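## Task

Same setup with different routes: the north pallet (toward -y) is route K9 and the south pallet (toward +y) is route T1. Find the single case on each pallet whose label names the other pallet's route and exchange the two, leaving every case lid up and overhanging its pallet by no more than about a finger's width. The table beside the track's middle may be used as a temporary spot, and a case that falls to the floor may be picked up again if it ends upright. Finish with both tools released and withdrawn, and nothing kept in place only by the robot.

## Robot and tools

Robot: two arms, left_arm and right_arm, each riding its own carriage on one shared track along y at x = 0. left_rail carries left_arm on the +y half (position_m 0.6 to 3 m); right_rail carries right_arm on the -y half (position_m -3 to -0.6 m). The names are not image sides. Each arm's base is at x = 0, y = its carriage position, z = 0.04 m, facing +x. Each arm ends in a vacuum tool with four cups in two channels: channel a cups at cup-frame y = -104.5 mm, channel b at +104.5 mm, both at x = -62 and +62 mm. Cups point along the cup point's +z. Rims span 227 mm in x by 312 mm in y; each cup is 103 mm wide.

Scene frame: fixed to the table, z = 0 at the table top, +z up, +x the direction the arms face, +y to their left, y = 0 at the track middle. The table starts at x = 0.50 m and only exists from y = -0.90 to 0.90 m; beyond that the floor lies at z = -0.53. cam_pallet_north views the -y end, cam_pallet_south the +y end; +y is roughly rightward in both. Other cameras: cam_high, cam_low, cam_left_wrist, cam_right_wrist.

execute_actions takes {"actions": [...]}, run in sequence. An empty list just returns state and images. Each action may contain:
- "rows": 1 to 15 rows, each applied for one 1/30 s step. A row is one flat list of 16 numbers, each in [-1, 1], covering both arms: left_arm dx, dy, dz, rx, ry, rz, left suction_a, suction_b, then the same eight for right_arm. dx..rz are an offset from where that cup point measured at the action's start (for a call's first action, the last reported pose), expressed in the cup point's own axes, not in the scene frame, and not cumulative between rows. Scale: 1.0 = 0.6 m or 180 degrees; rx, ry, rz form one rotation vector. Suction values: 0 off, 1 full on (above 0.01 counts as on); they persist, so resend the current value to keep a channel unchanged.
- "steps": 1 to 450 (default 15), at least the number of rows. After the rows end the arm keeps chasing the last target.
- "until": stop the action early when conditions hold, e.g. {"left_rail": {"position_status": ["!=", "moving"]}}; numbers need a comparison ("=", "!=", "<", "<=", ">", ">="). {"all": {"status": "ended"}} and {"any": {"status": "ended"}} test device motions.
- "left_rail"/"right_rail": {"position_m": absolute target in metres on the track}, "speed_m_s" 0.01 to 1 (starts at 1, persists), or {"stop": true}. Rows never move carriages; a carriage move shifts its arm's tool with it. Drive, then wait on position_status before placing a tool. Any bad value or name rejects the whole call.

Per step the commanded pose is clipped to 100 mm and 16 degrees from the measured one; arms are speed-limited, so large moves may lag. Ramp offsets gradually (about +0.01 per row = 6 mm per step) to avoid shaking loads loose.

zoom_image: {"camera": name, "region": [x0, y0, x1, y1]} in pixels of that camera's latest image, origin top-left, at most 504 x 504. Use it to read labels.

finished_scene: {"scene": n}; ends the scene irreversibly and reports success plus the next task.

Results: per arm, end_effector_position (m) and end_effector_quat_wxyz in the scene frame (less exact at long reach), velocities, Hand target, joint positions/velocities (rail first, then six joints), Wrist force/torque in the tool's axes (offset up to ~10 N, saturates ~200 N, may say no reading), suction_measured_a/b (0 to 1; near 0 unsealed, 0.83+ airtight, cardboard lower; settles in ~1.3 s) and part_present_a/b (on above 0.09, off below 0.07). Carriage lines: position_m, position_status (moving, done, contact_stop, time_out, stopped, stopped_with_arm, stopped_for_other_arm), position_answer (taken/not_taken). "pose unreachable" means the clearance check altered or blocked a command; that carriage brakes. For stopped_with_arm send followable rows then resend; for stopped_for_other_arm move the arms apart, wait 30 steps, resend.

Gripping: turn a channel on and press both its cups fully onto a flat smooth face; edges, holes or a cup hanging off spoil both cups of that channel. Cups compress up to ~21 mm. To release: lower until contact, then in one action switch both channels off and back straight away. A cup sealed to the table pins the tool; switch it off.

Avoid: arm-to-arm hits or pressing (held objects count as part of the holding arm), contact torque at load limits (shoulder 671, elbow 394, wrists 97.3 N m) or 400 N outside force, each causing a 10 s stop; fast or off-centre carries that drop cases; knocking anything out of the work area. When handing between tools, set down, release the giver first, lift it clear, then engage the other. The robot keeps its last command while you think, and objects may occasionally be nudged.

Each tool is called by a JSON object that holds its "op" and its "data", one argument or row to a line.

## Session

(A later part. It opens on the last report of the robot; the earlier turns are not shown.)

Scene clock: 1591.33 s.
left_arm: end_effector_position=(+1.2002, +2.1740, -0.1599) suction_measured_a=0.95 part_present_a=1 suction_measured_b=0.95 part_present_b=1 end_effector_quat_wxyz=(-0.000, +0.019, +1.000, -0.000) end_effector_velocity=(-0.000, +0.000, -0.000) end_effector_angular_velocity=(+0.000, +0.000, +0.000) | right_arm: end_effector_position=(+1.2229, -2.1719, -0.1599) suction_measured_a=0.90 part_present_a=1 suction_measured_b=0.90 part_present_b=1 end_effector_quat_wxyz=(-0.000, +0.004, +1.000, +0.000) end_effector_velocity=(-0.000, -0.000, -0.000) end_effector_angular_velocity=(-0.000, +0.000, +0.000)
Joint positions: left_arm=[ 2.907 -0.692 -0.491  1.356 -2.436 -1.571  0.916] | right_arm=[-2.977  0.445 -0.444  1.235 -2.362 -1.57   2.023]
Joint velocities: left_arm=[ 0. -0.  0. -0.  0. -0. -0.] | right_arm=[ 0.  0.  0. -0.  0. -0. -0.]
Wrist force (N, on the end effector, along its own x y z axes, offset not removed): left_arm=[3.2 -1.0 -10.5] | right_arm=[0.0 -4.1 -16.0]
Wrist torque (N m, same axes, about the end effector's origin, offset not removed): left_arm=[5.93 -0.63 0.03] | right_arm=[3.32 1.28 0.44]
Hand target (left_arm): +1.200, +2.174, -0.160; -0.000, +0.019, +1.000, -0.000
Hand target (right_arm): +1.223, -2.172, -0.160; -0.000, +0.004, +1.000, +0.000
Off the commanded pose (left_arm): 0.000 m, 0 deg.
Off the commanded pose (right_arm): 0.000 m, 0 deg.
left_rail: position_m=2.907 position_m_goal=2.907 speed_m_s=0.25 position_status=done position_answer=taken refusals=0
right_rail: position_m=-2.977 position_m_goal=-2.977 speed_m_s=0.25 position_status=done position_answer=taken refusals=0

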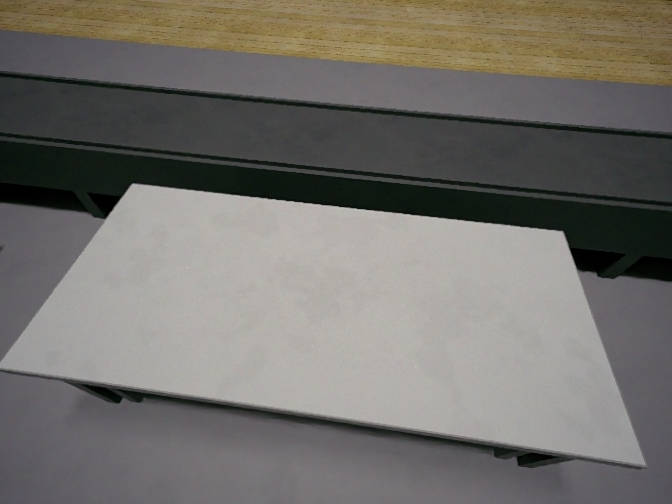

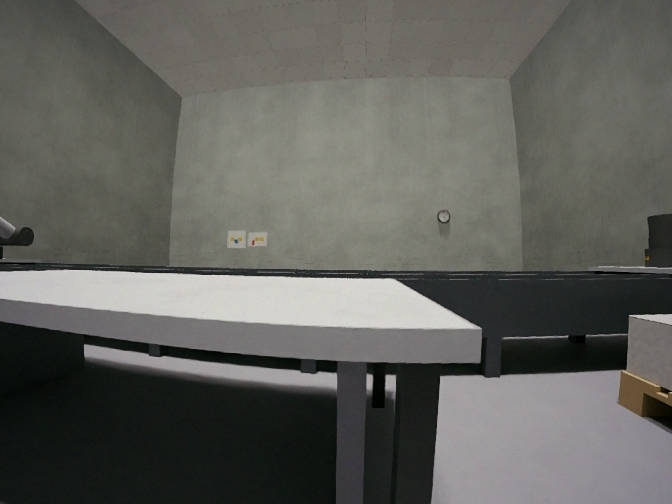

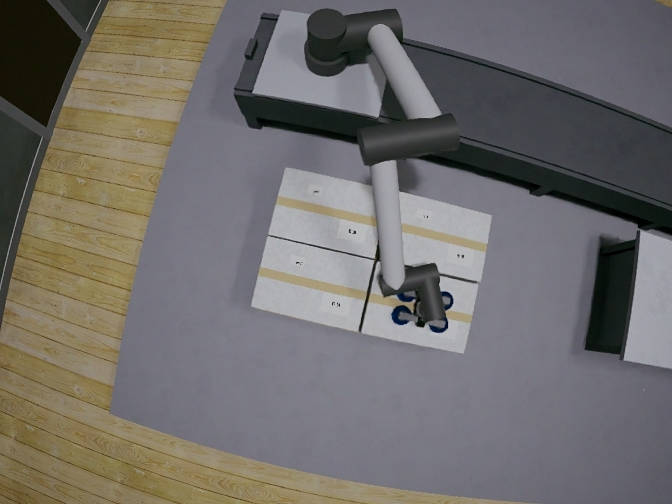

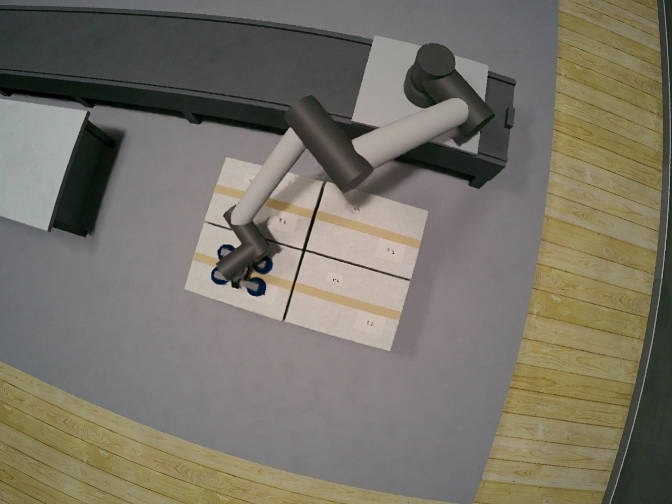

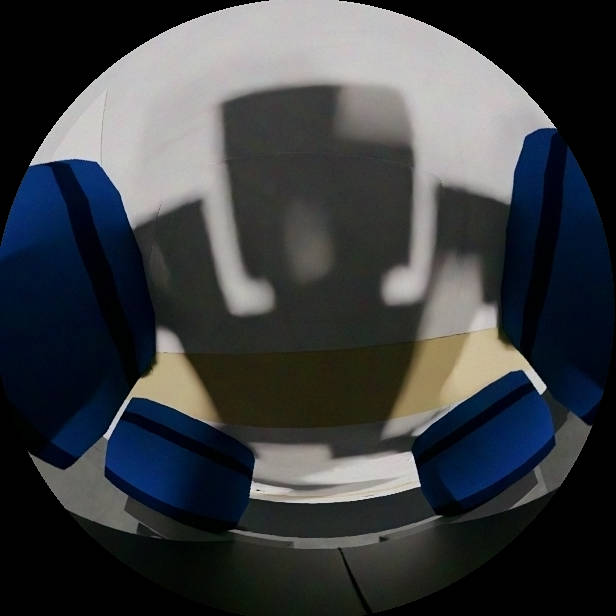

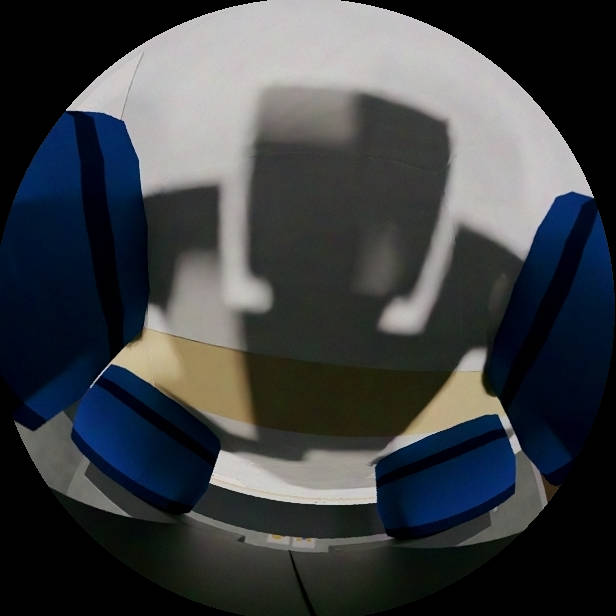

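{"op": "execute_actions", "data": {
  "actions": [
    {"rows":[[0,0,0.0056,0,0,0,1,1,0,0,0.0048,0,0,0,1,1]],"steps":1}
  ]
}}

Scene clock: 1612.30 s.
left_arm: end_effector_position=(+1.2002, +2.1740, -0.1599) suction_measured_a=0.95 part_present_a=1 suction_measured_b=0.95 part_present_b=1 end_effector_quat_wxyz=(-0.000, +0.019, +1.000, -0.000) end_effector_velocity=(-0.000, +0.000, -0.001) end_effector_angular_velocity=(+0.000, +0.000, +0.000) | right_arm: end_effector_position=(+1.2229, -2.1719, -0.1599) suction_measured_a=0.90 part_present_a=1 suction_measured_b=0.90 part_present_b=1 end_effector_quat_wxyz=(-0.000, +0.004, +1.000, +0.000) end_effector_velocity=(-0.000, -0.000, -0.001) end_effector_angular_velocity=(-0.000, +0.000, +0.000)
Joint positions: left_arm=[ 2.907 -0.692 -0.491  1.356 -2.436 -1.571  0.916] | right_arm=[-2.977  0.445 -0.444  1.235 -2.362 -1.57   2.023]
Joint velocities: left_arm=[ 0.    -0.     0.001  0.    -0.     0.    -0.   ] | right_arm=[ 0.  0.  0.  0. -0.  0. -0.]
Wrist force (N, on the end effector, along its own x y z axes, offset not removed): left_arm=[0.1 -1.8 -8.7] | right_arm=[-0.8 -8.7 -12.5]
Wrist torque (N m, same axes, about the end effector's origin, offset not removed): left_arm=[5.73 -0.56 0.07] | right_arm=[2.77 1.48 0.37]
Hand target (left_arm): +1.200, +2.174, -0.163; -0.000, +0.019, +1.000, -0.000
Hand target (right_arm): +1.223, -2.172, -0.163; -0.000, +0.004, +1.000, +0.000
Off the commanded pose (left_arm): 0.003 m, 0 deg.
Off the commanded pose (right_arm): 0.003 m, 0 deg.
left_rail: position_m=2.907 position_m_goal=2.907 speed_m_s=0.25 position_status=done position_answer=taken refusals=0
right_rail: position_m=-2.977 position_m_goal=-2.977 speed_m_s=0.25 position_status=done position_answer=taken refusals=0

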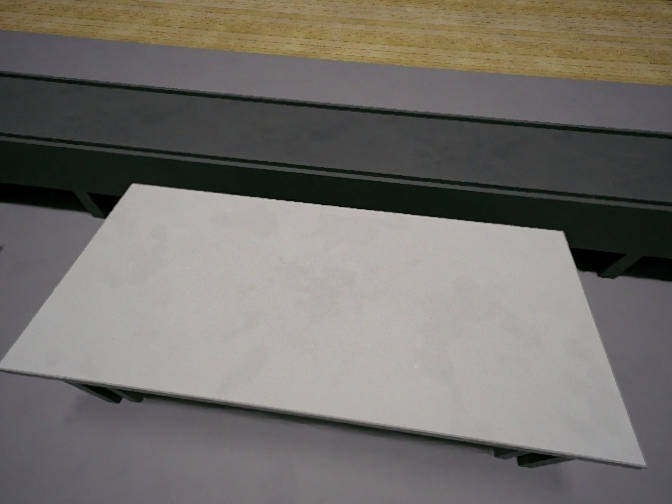

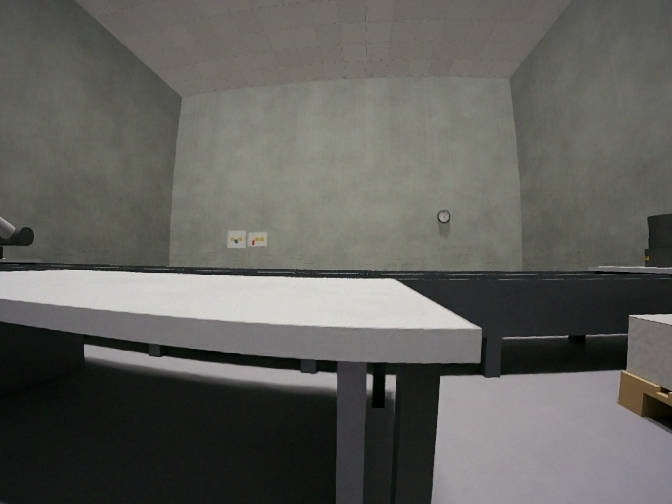

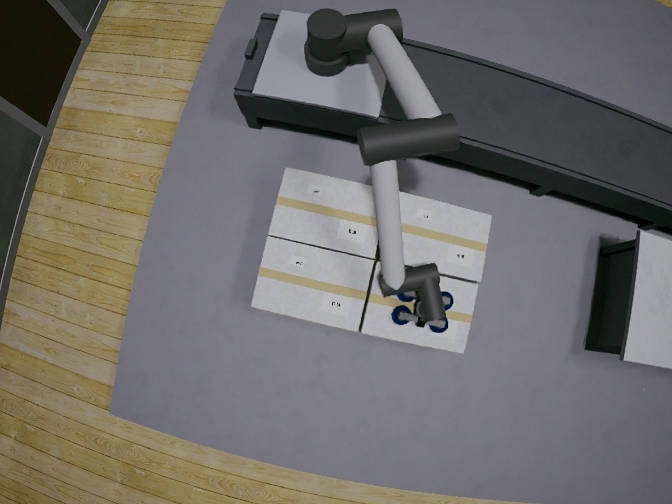

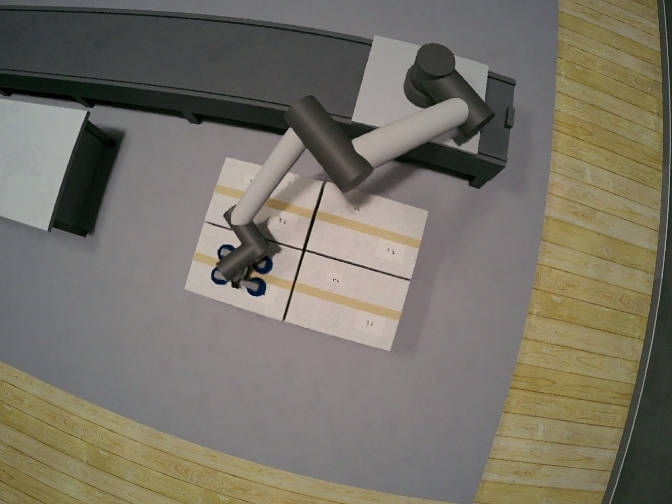

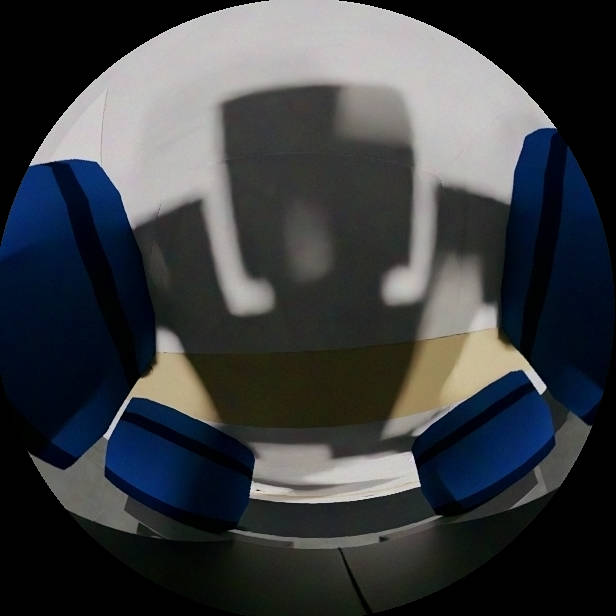

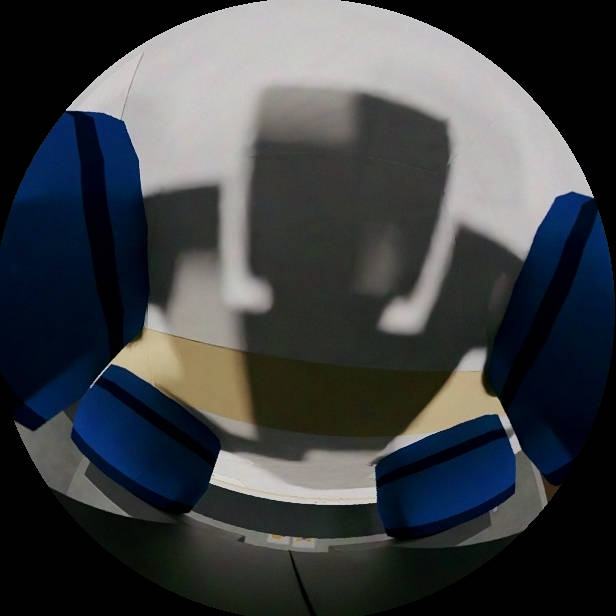

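{"op": "execute_actions", "data": {
  "actions": []
}}

Scene clock: 1617.43 s.
left_arm: end_effector_position=(+1.2002, +2.1740, -0.1632) suction_measured_a=0.95 part_present_a=1 suction_measured_b=0.95 part_present_b=1 end_effector_quat_wxyz=(-0.000, +0.019, +1.000, -0.000) end_effector_velocity=(-0.000, +0.000, -0.000) end_effector_angular_velocity=(+0.000, +0.000, +0.000) | right_arm: end_effector_position=(+1.2229, -2.1719, -0.1628) suction_measured_a=0.90 part_present_a=1 suction_measured_b=0.90 part_present_b=1 end_effector_quat_wxyz=(-0.000, +0.004, +1.000, +0.000) end_effector_velocity=(-0.000, -0.000, -0.000) end_effector_angular_velocity=(-0.000, +0.000, -0.000)
Joint positions: left_arm=[ 2.907 -0.692 -0.488  1.355 -2.438 -1.571  0.916] | right_arm=[-2.977  0.445 -0.441  1.234 -2.363 -1.57   2.023]
Joint velocities: left_arm=[ 0.  0.  0. -0. -0. -0. -0.] | right_arm=[0. 0. 0. 0. 0. 0. 0.]
Wrist force (N, on the end effector, along its own x y z axes, offset not removed): left_arm=[-0.7 -1.5 -15.6] | right_arm=[8.0 -7.1 -41.9]
Wrist torque (N m, same axes, about the end effector's origin, offset not removed): left_arm=[6.75 -0.96 0.04] | right_arm=[-2.14 -2.63 0.02]
Hand target (left_arm): +1.200, +2.174, -0.163; -0.000, +0.019, +1.000, -0.000
Hand target (right_arm): +1.223, -2.172, -0.163; -0.000, +0.004, +1.000, +0.000
Off the commanded pose (left_arm): 0.000 m, 0 deg.
Off the commanded pose (right_arm): 0.000 m, 0 deg.
left_rail: position_m=2.907 position_m_goal=2.907 speed_m_s=0.25 position_status=done position_answer=taken refusals=0
right_rail: position_m=-2.977 position_m_goal=-2.977 speed_m_s=0.25 position_status=done position_answer=taken refusals=0

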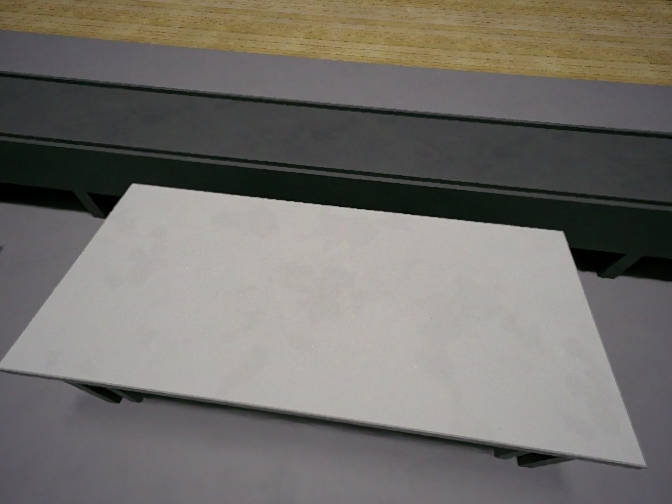

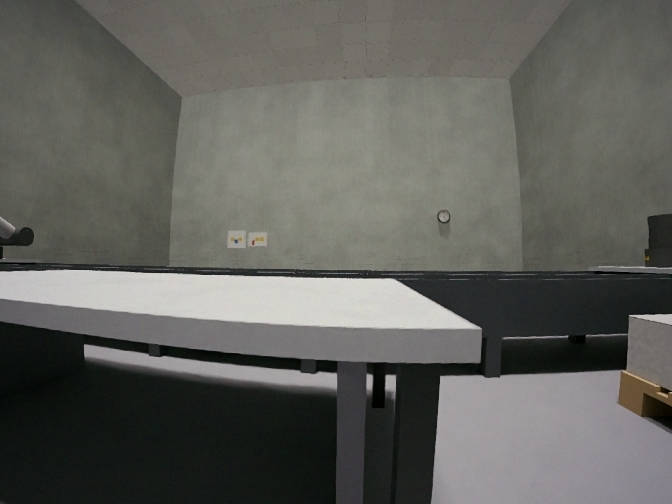

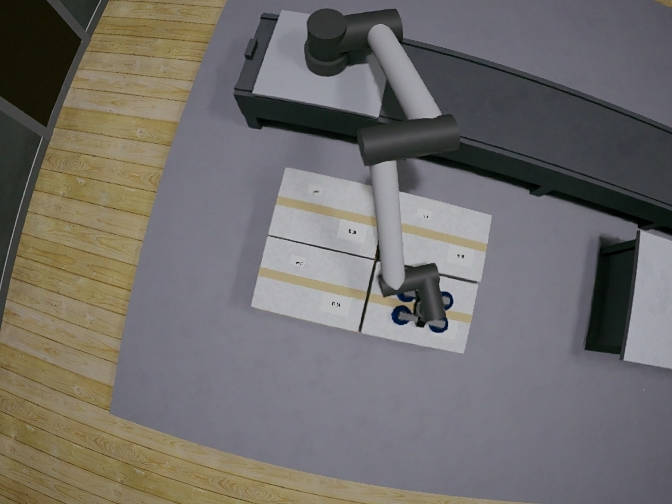

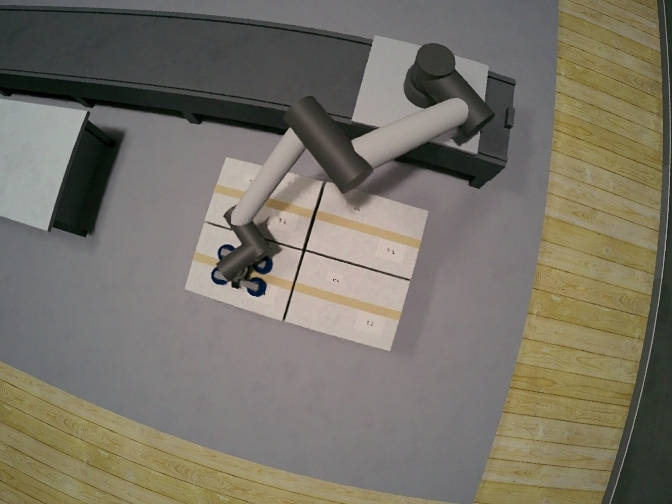

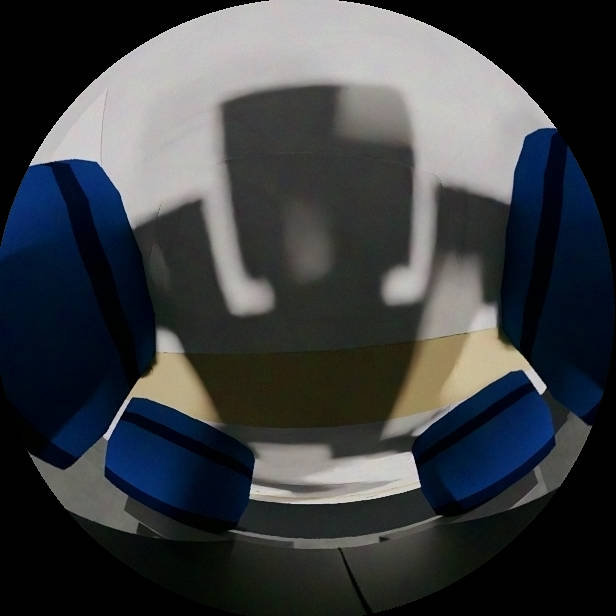

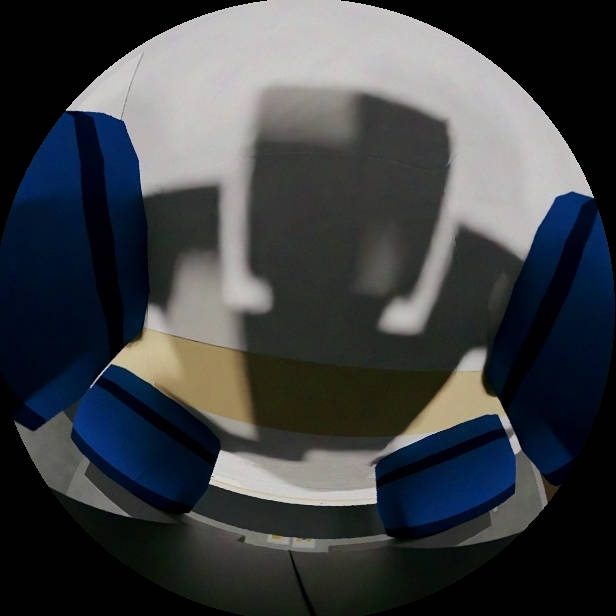

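{"op": "execute_actions", "data": {
  "actions": [
    {"rows":[[0,0,0.0017,0,0,0,1,1,0,0,0.0007,0,0,0,1,1]],"steps":1}
  ]
}}

Scene clock: 1625.67 s.
left_arm: end_effector_position=(+1.2002, +2.1740, -0.1632) suction_measured_a=0.95 part_present_a=1 suction_measured_b=0.95 part_present_b=1 end_effector_quat_wxyz=(-0.000, +0.019, +1.000, -0.000) end_effector_velocity=(-0.000, +0.000, -0.000) end_effector_angular_velocity=(+0.000, +0.000, +0.000) | right_arm: end_effector_position=(+1.2229, -2.1719, -0.1628) suction_measured_a=0.90 part_present_a=1 suction_measured_b=0.90 part_present_b=1 end_effector_quat_wxyz=(-0.000, +0.004, +1.000, +0.000) end_effector_velocity=(-0.000, -0.000, -0.000) end_effector_angular_velocity=(-0.000, +0.000, -0.000)
Joint positions: left_arm=[ 2.907 -0.692 -0.488  1.355 -2.438 -1.571  0.916] | right_arm=[-2.977  0.445 -0.441  1.234 -2.363 -1.57   2.023]
Joint velocities: left_arm=[ 0.  0.  0. -0.  0.  0. -0.] | right_arm=[ 0. -0.  0. -0.  0. -0.  0.]
Wrist force (N, on the end effector, along its own x y z axes, offset not removed): left_arm=[3.2 -2.8 -12.4] | right_arm=[5.5 -11.8 -37.7]
Wrist torque (N m, same axes, about the end effector's origin, offset not removed): left_arm=[6.82 -1.60 0.04] | right_arm=[-2.80 -2.39 0.07]
Hand target (left_arm): +1.200, +2.174, -0.164; -0.000, +0.019, +1.000, -0.000
Hand target (right_arm): +1.223, -2.172, -0.163; -0.000, +0.004, +1.000, +0.000
Off the commanded pose (left_arm): 0.001 m, 0 deg.
Off the commanded pose (right_arm): 0.000 m, 0 deg.
left_rail: position_m=2.907 position_m_goal=2.907 speed_m_s=0.25 position_status=done position_answer=taken refusals=0
right_rail: position_m=-2.977 position_m_goal=-2.977 speed_m_s=0.25 position_status=done position_answer=taken refusals=0

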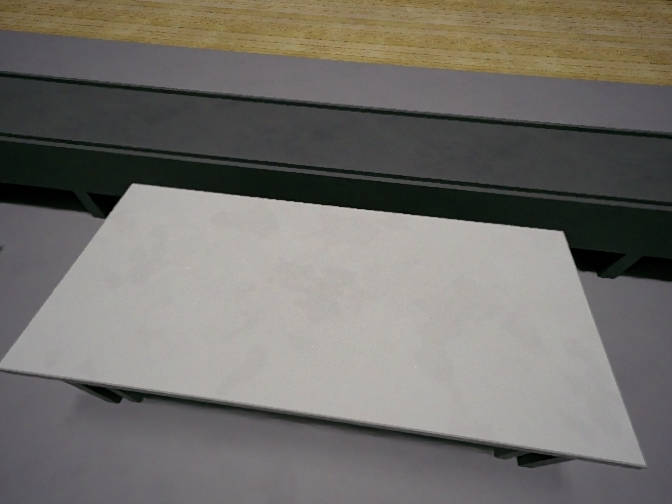

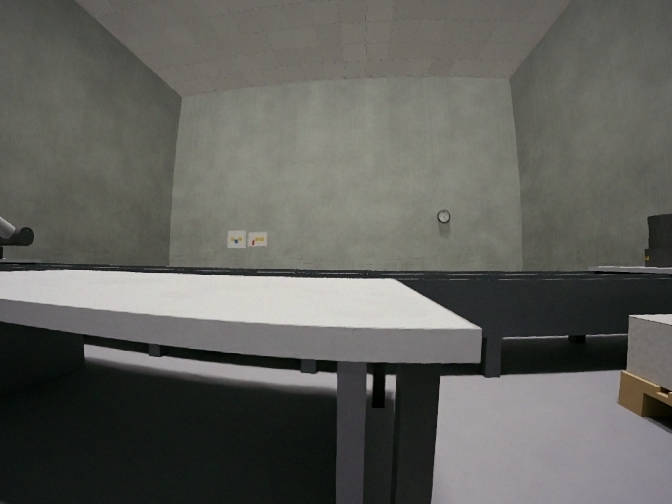

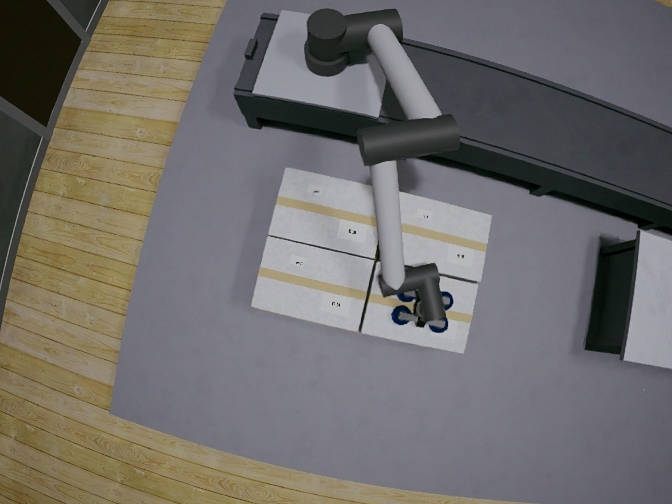

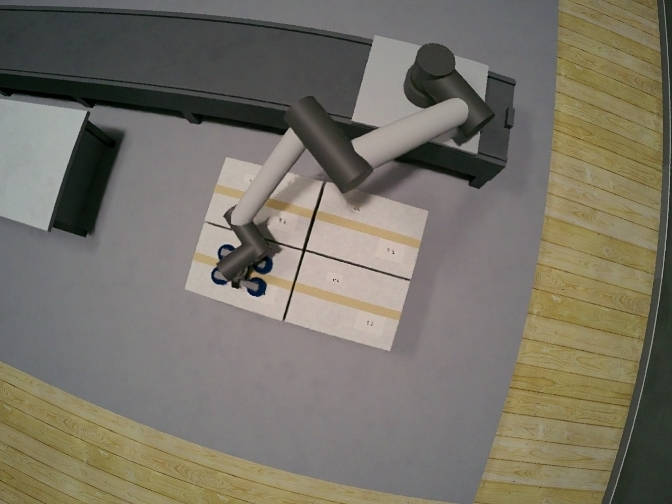

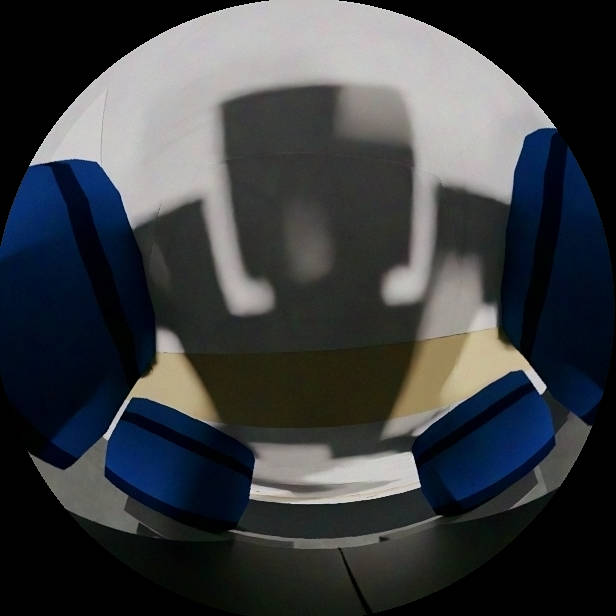

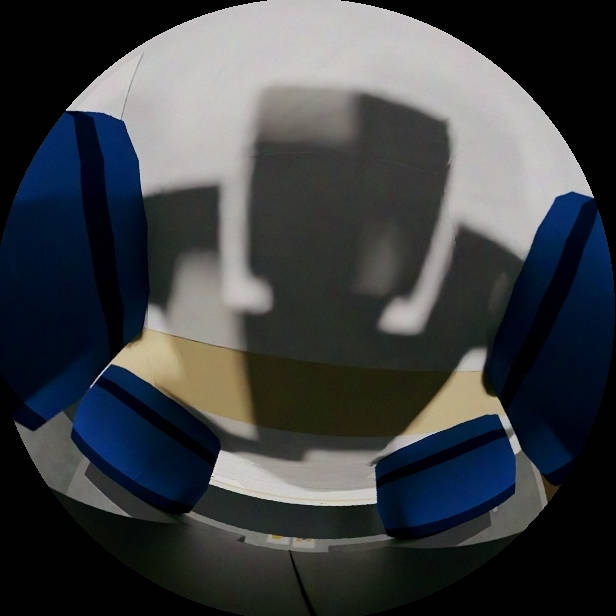

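{"op": "execute_actions", "data": {
  "actions": []
}}

Scene clock: 1631.20 s.
left_arm: end_effector_position=(+1.2002, +2.1740, -0.1642) suction_measured_a=0.95 part_present_a=1 suction_measured_b=0.95 part_present_b=1 end_effector_quat_wxyz=(-0.000, +0.019, +1.000, -0.000) end_effector_velocity=(-0.000, +0.000, -0.000) end_effector_angular_velocity=(+0.000, +0.000, -0.000) | right_arm: end_effector_position=(+1.2229, -2.1719, -0.1632) suction_measured_a=0.90 part_present_a=1 suction_measured_b=0.90 part_present_b=1 end_effector_quat_wxyz=(-0.000, +0.004, +1.000, +0.000) end_effector_velocity=(-0.000, -0.000, -0.000) end_effector_angular_velocity=(-0.000, +0.000, +0.000)
Joint positions: left_arm=[ 2.907 -0.692 -0.487  1.355 -2.438 -1.571  0.916] | right_arm=[-2.977  0.445 -0.441  1.234 -2.364 -1.57   2.023]
Joint velocities: left_arm=[ 0.  0.  0.  0.  0. -0.  0.] | right_arm=[ 0. -0. -0.  0.  0. -0. -0.]
Wrist force (N, on the end effector, along its own x y z axes, offset not removed): left_arm=[11.6 1.5 -64.2] | right_arm=[8.3 -11.4 -58.3]
Wrist torque (N m, same axes, about the end effector's origin, offset not removed): left_arm=[15.35 -7.89 0.73] | right_arm=[-6.38 -4.29 -0.57]
Hand target (left_arm): +1.200, +2.174, -0.164; -0.000, +0.019, +1.000, -0.000
Hand target (right_arm): +1.223, -2.172, -0.163; -0.000, +0.004, +1.000, +0.000
Off the commanded pose (left_arm): 0.000 m, 0 deg.
Off the commanded pose (right_arm): 0.000 m, 0 deg.
left_rail: position_m=2.907 position_m_goal=2.907 speed_m_s=0.25 position_status=done position_answer=taken refusals=0
right_rail: position_m=-2.977 position_m_goal=-2.977 speed_m_s=0.25 position_status=done position_answer=taken refusals=0

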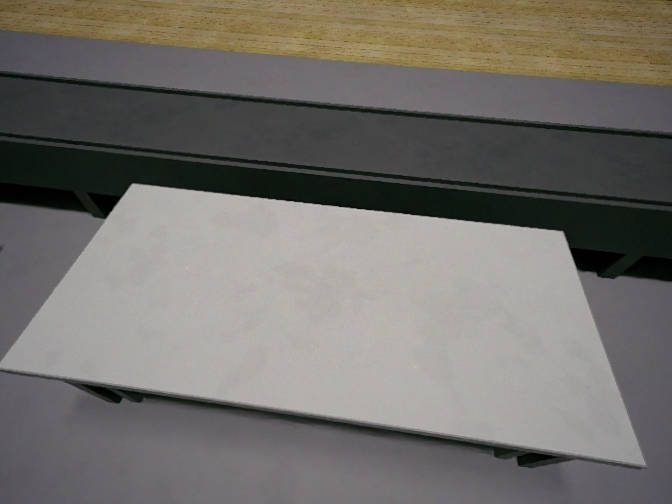

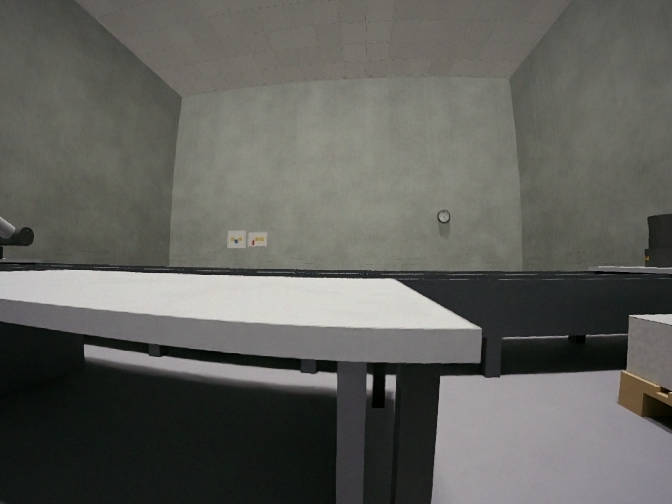

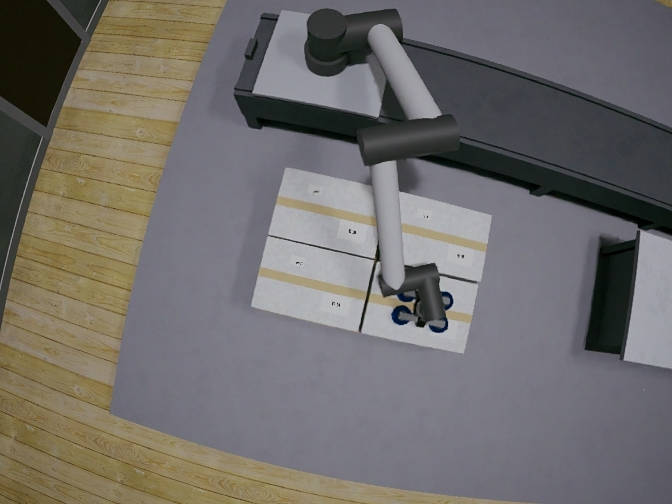

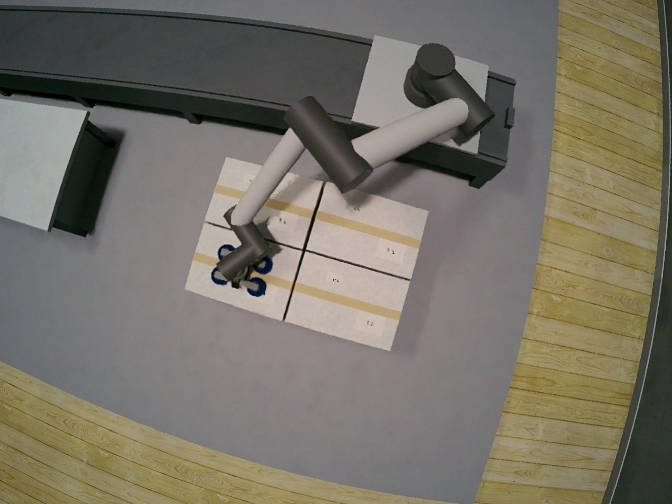

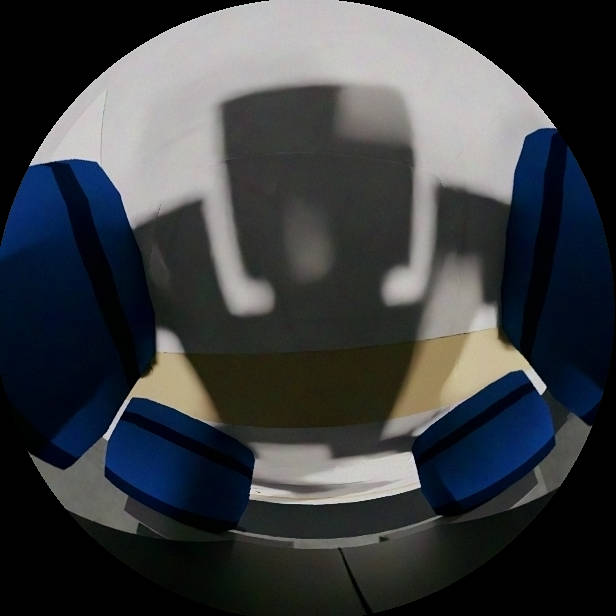

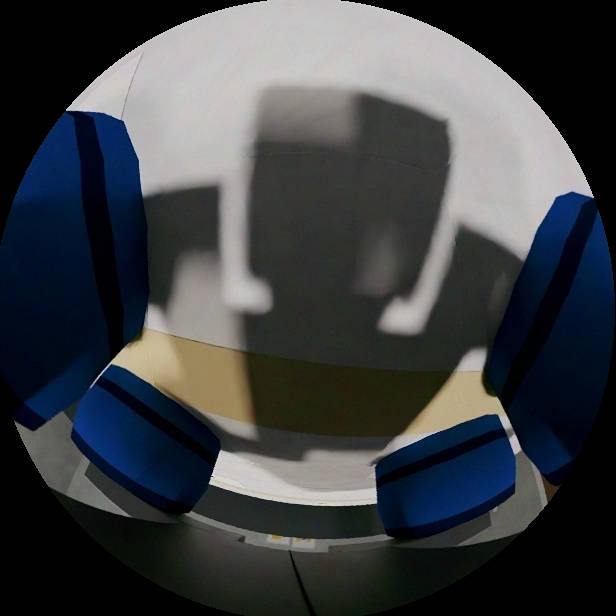

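Both cases are seated, so I'll release them now.

{"op": "execute_actions", "data": {
  "actions": [
    {"rows":[[0,0,-0.00118,0,0,0,0,0,0,0,-0.00118,0,0,0,0,0],[0,0,-0.00468,0,0,0,0,0,0,0,-0.00468,0,0,0,0,0],[0,0,-0.01035,0,0,0,0,0,0,0,-0.01035,0,0,0,0,0],[0,0,-0.01792,0,0,0,0,0,0,0,-0.01792,0,0,0,0,0],[0,0,-0.02708,0,0,0,0,0,0,0,-0.02708,0,0,0,0,0],[0,0,-0.03743,0,0,0,0,0,0,0,-0.03743,0,0,0,0,0],[0,0,-0.0485,0,0,0,0,0,0,0,-0.0485,0,0,0,0,0],[0,0,-0.058,0,0,0,0,0,0,0,-0.058,0,0,0,0,0],[0,0,-0.0645,0,0,0,0,0,0,0,-0.0645,0,0,0,0,0],[0,0,-0.067,0,0,0,0,0,0,0,-0.067,0,0,0,0,0]],"steps":10}
  ]
}}

Scene clock: 1648.73 s.
left_arm: end_effector_position=(+1.1997, +2.1744, -0.1408) suction_measured_a=0.00 part_present_a=0 suction_measured_b=0.00 part_present_b=0 end_effector_quat_wxyz=(-0.001, +0.019, +1.000, +0.000) end_effector_velocity=(-0.006, +0.006, +0.131) end_effector_angular_velocity=(+0.012, +0.013, +0.001) | right_arm: end_effector_position=(+1.2225, -2.1721, -0.1394) suction_measured_a=0.00 part_present_a=0 suction_measured_b=0.00 part_present_b=0 end_effector_quat_wxyz=(-0.001, +0.004, +1.000, -0.000) end_effector_velocity=(-0.003, -0.002, +0.137) end_effector_angular_velocity=(-0.003, +0.005, +0.000)
Joint positions: left_arm=[ 2.907 -0.692 -0.509  1.361 -2.421 -1.571  0.916] | right_arm=[-2.977  0.445 -0.462  1.239 -2.347 -1.57   2.023]
Joint velocities: left_arm=[ 0.     0.001 -0.122  0.035  0.105  0.001  0.   ] | right_arm=[ 0.    -0.    -0.12   0.034  0.092 -0.    -0.   ]
Wrist force (N, on the end effector, along its own x y z axes, offset not removed): left_arm=[-0.7 -4.2 15.3] | right_arm=[4.6 -5.2 10.4]
Wrist torque (N m, same axes, about the end effector's origin, offset not removed): left_arm=[-0.04 0.17 0.00] | right_arm=[-0.16 -0.46 0.43]
Hand target (left_arm): +1.200, +2.174, -0.124; -0.000, +0.019, +1.000, -0.000
Hand target (right_arm): +1.223, -2.172, -0.123; -0.000, +0.004, +1.000, +0.000
Off the commanded pose (left_arm): 0.017 m, 0 deg.
Off the commanded pose (right_arm): 0.016 m, 0 deg.
left_rail: position_m=2.907 position_m_goal=2.907 speed_m_s=0.25 position_status=done position_answer=taken refusals=0
right_rail: position_m=-2.977 position_m_goal=-2.977 speed_m_s=0.25 position_status=done position_answer=taken refusals=0

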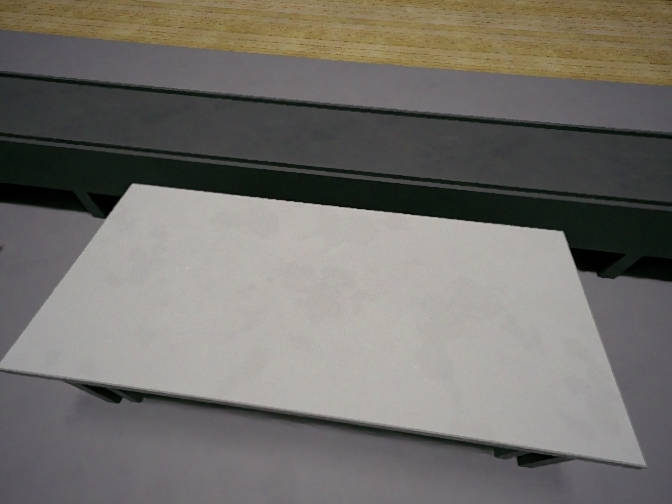

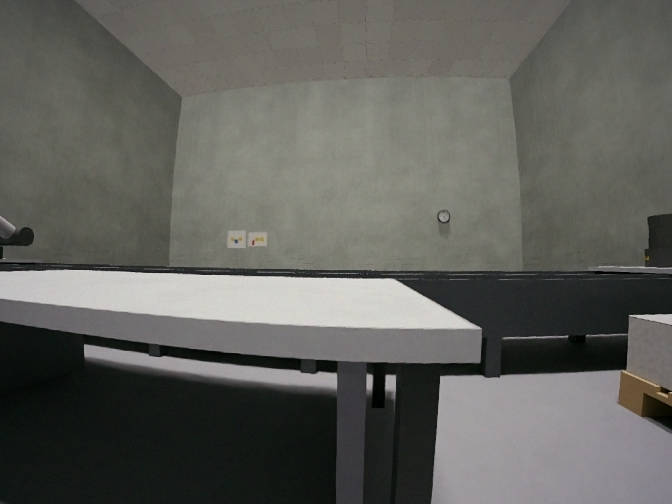

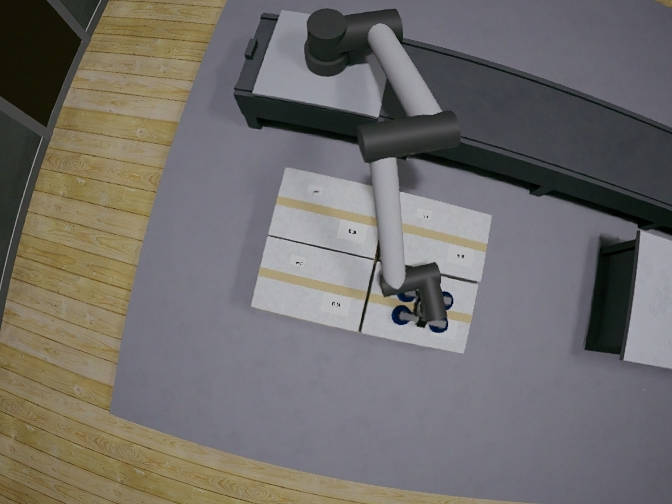

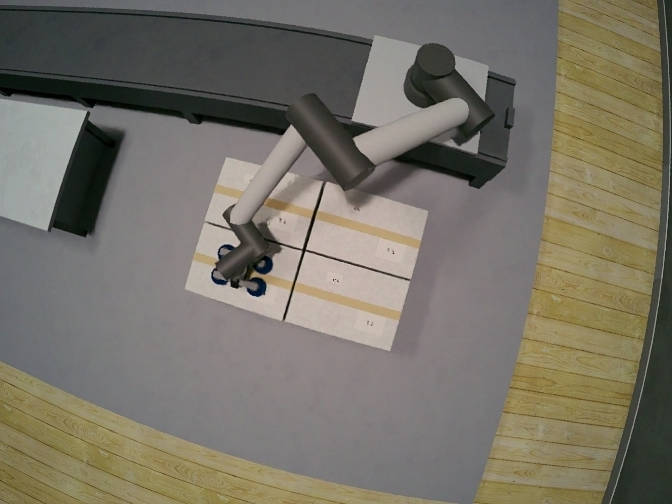

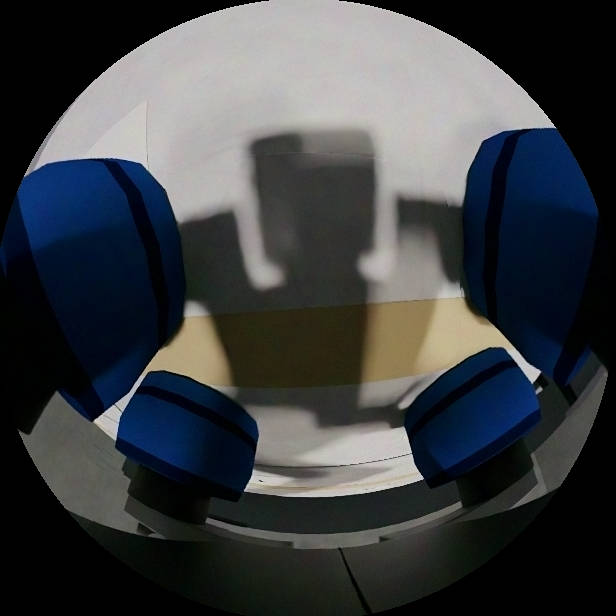

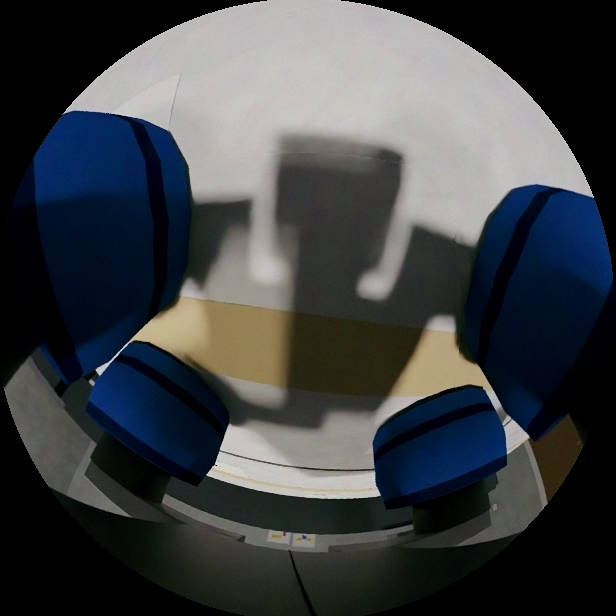

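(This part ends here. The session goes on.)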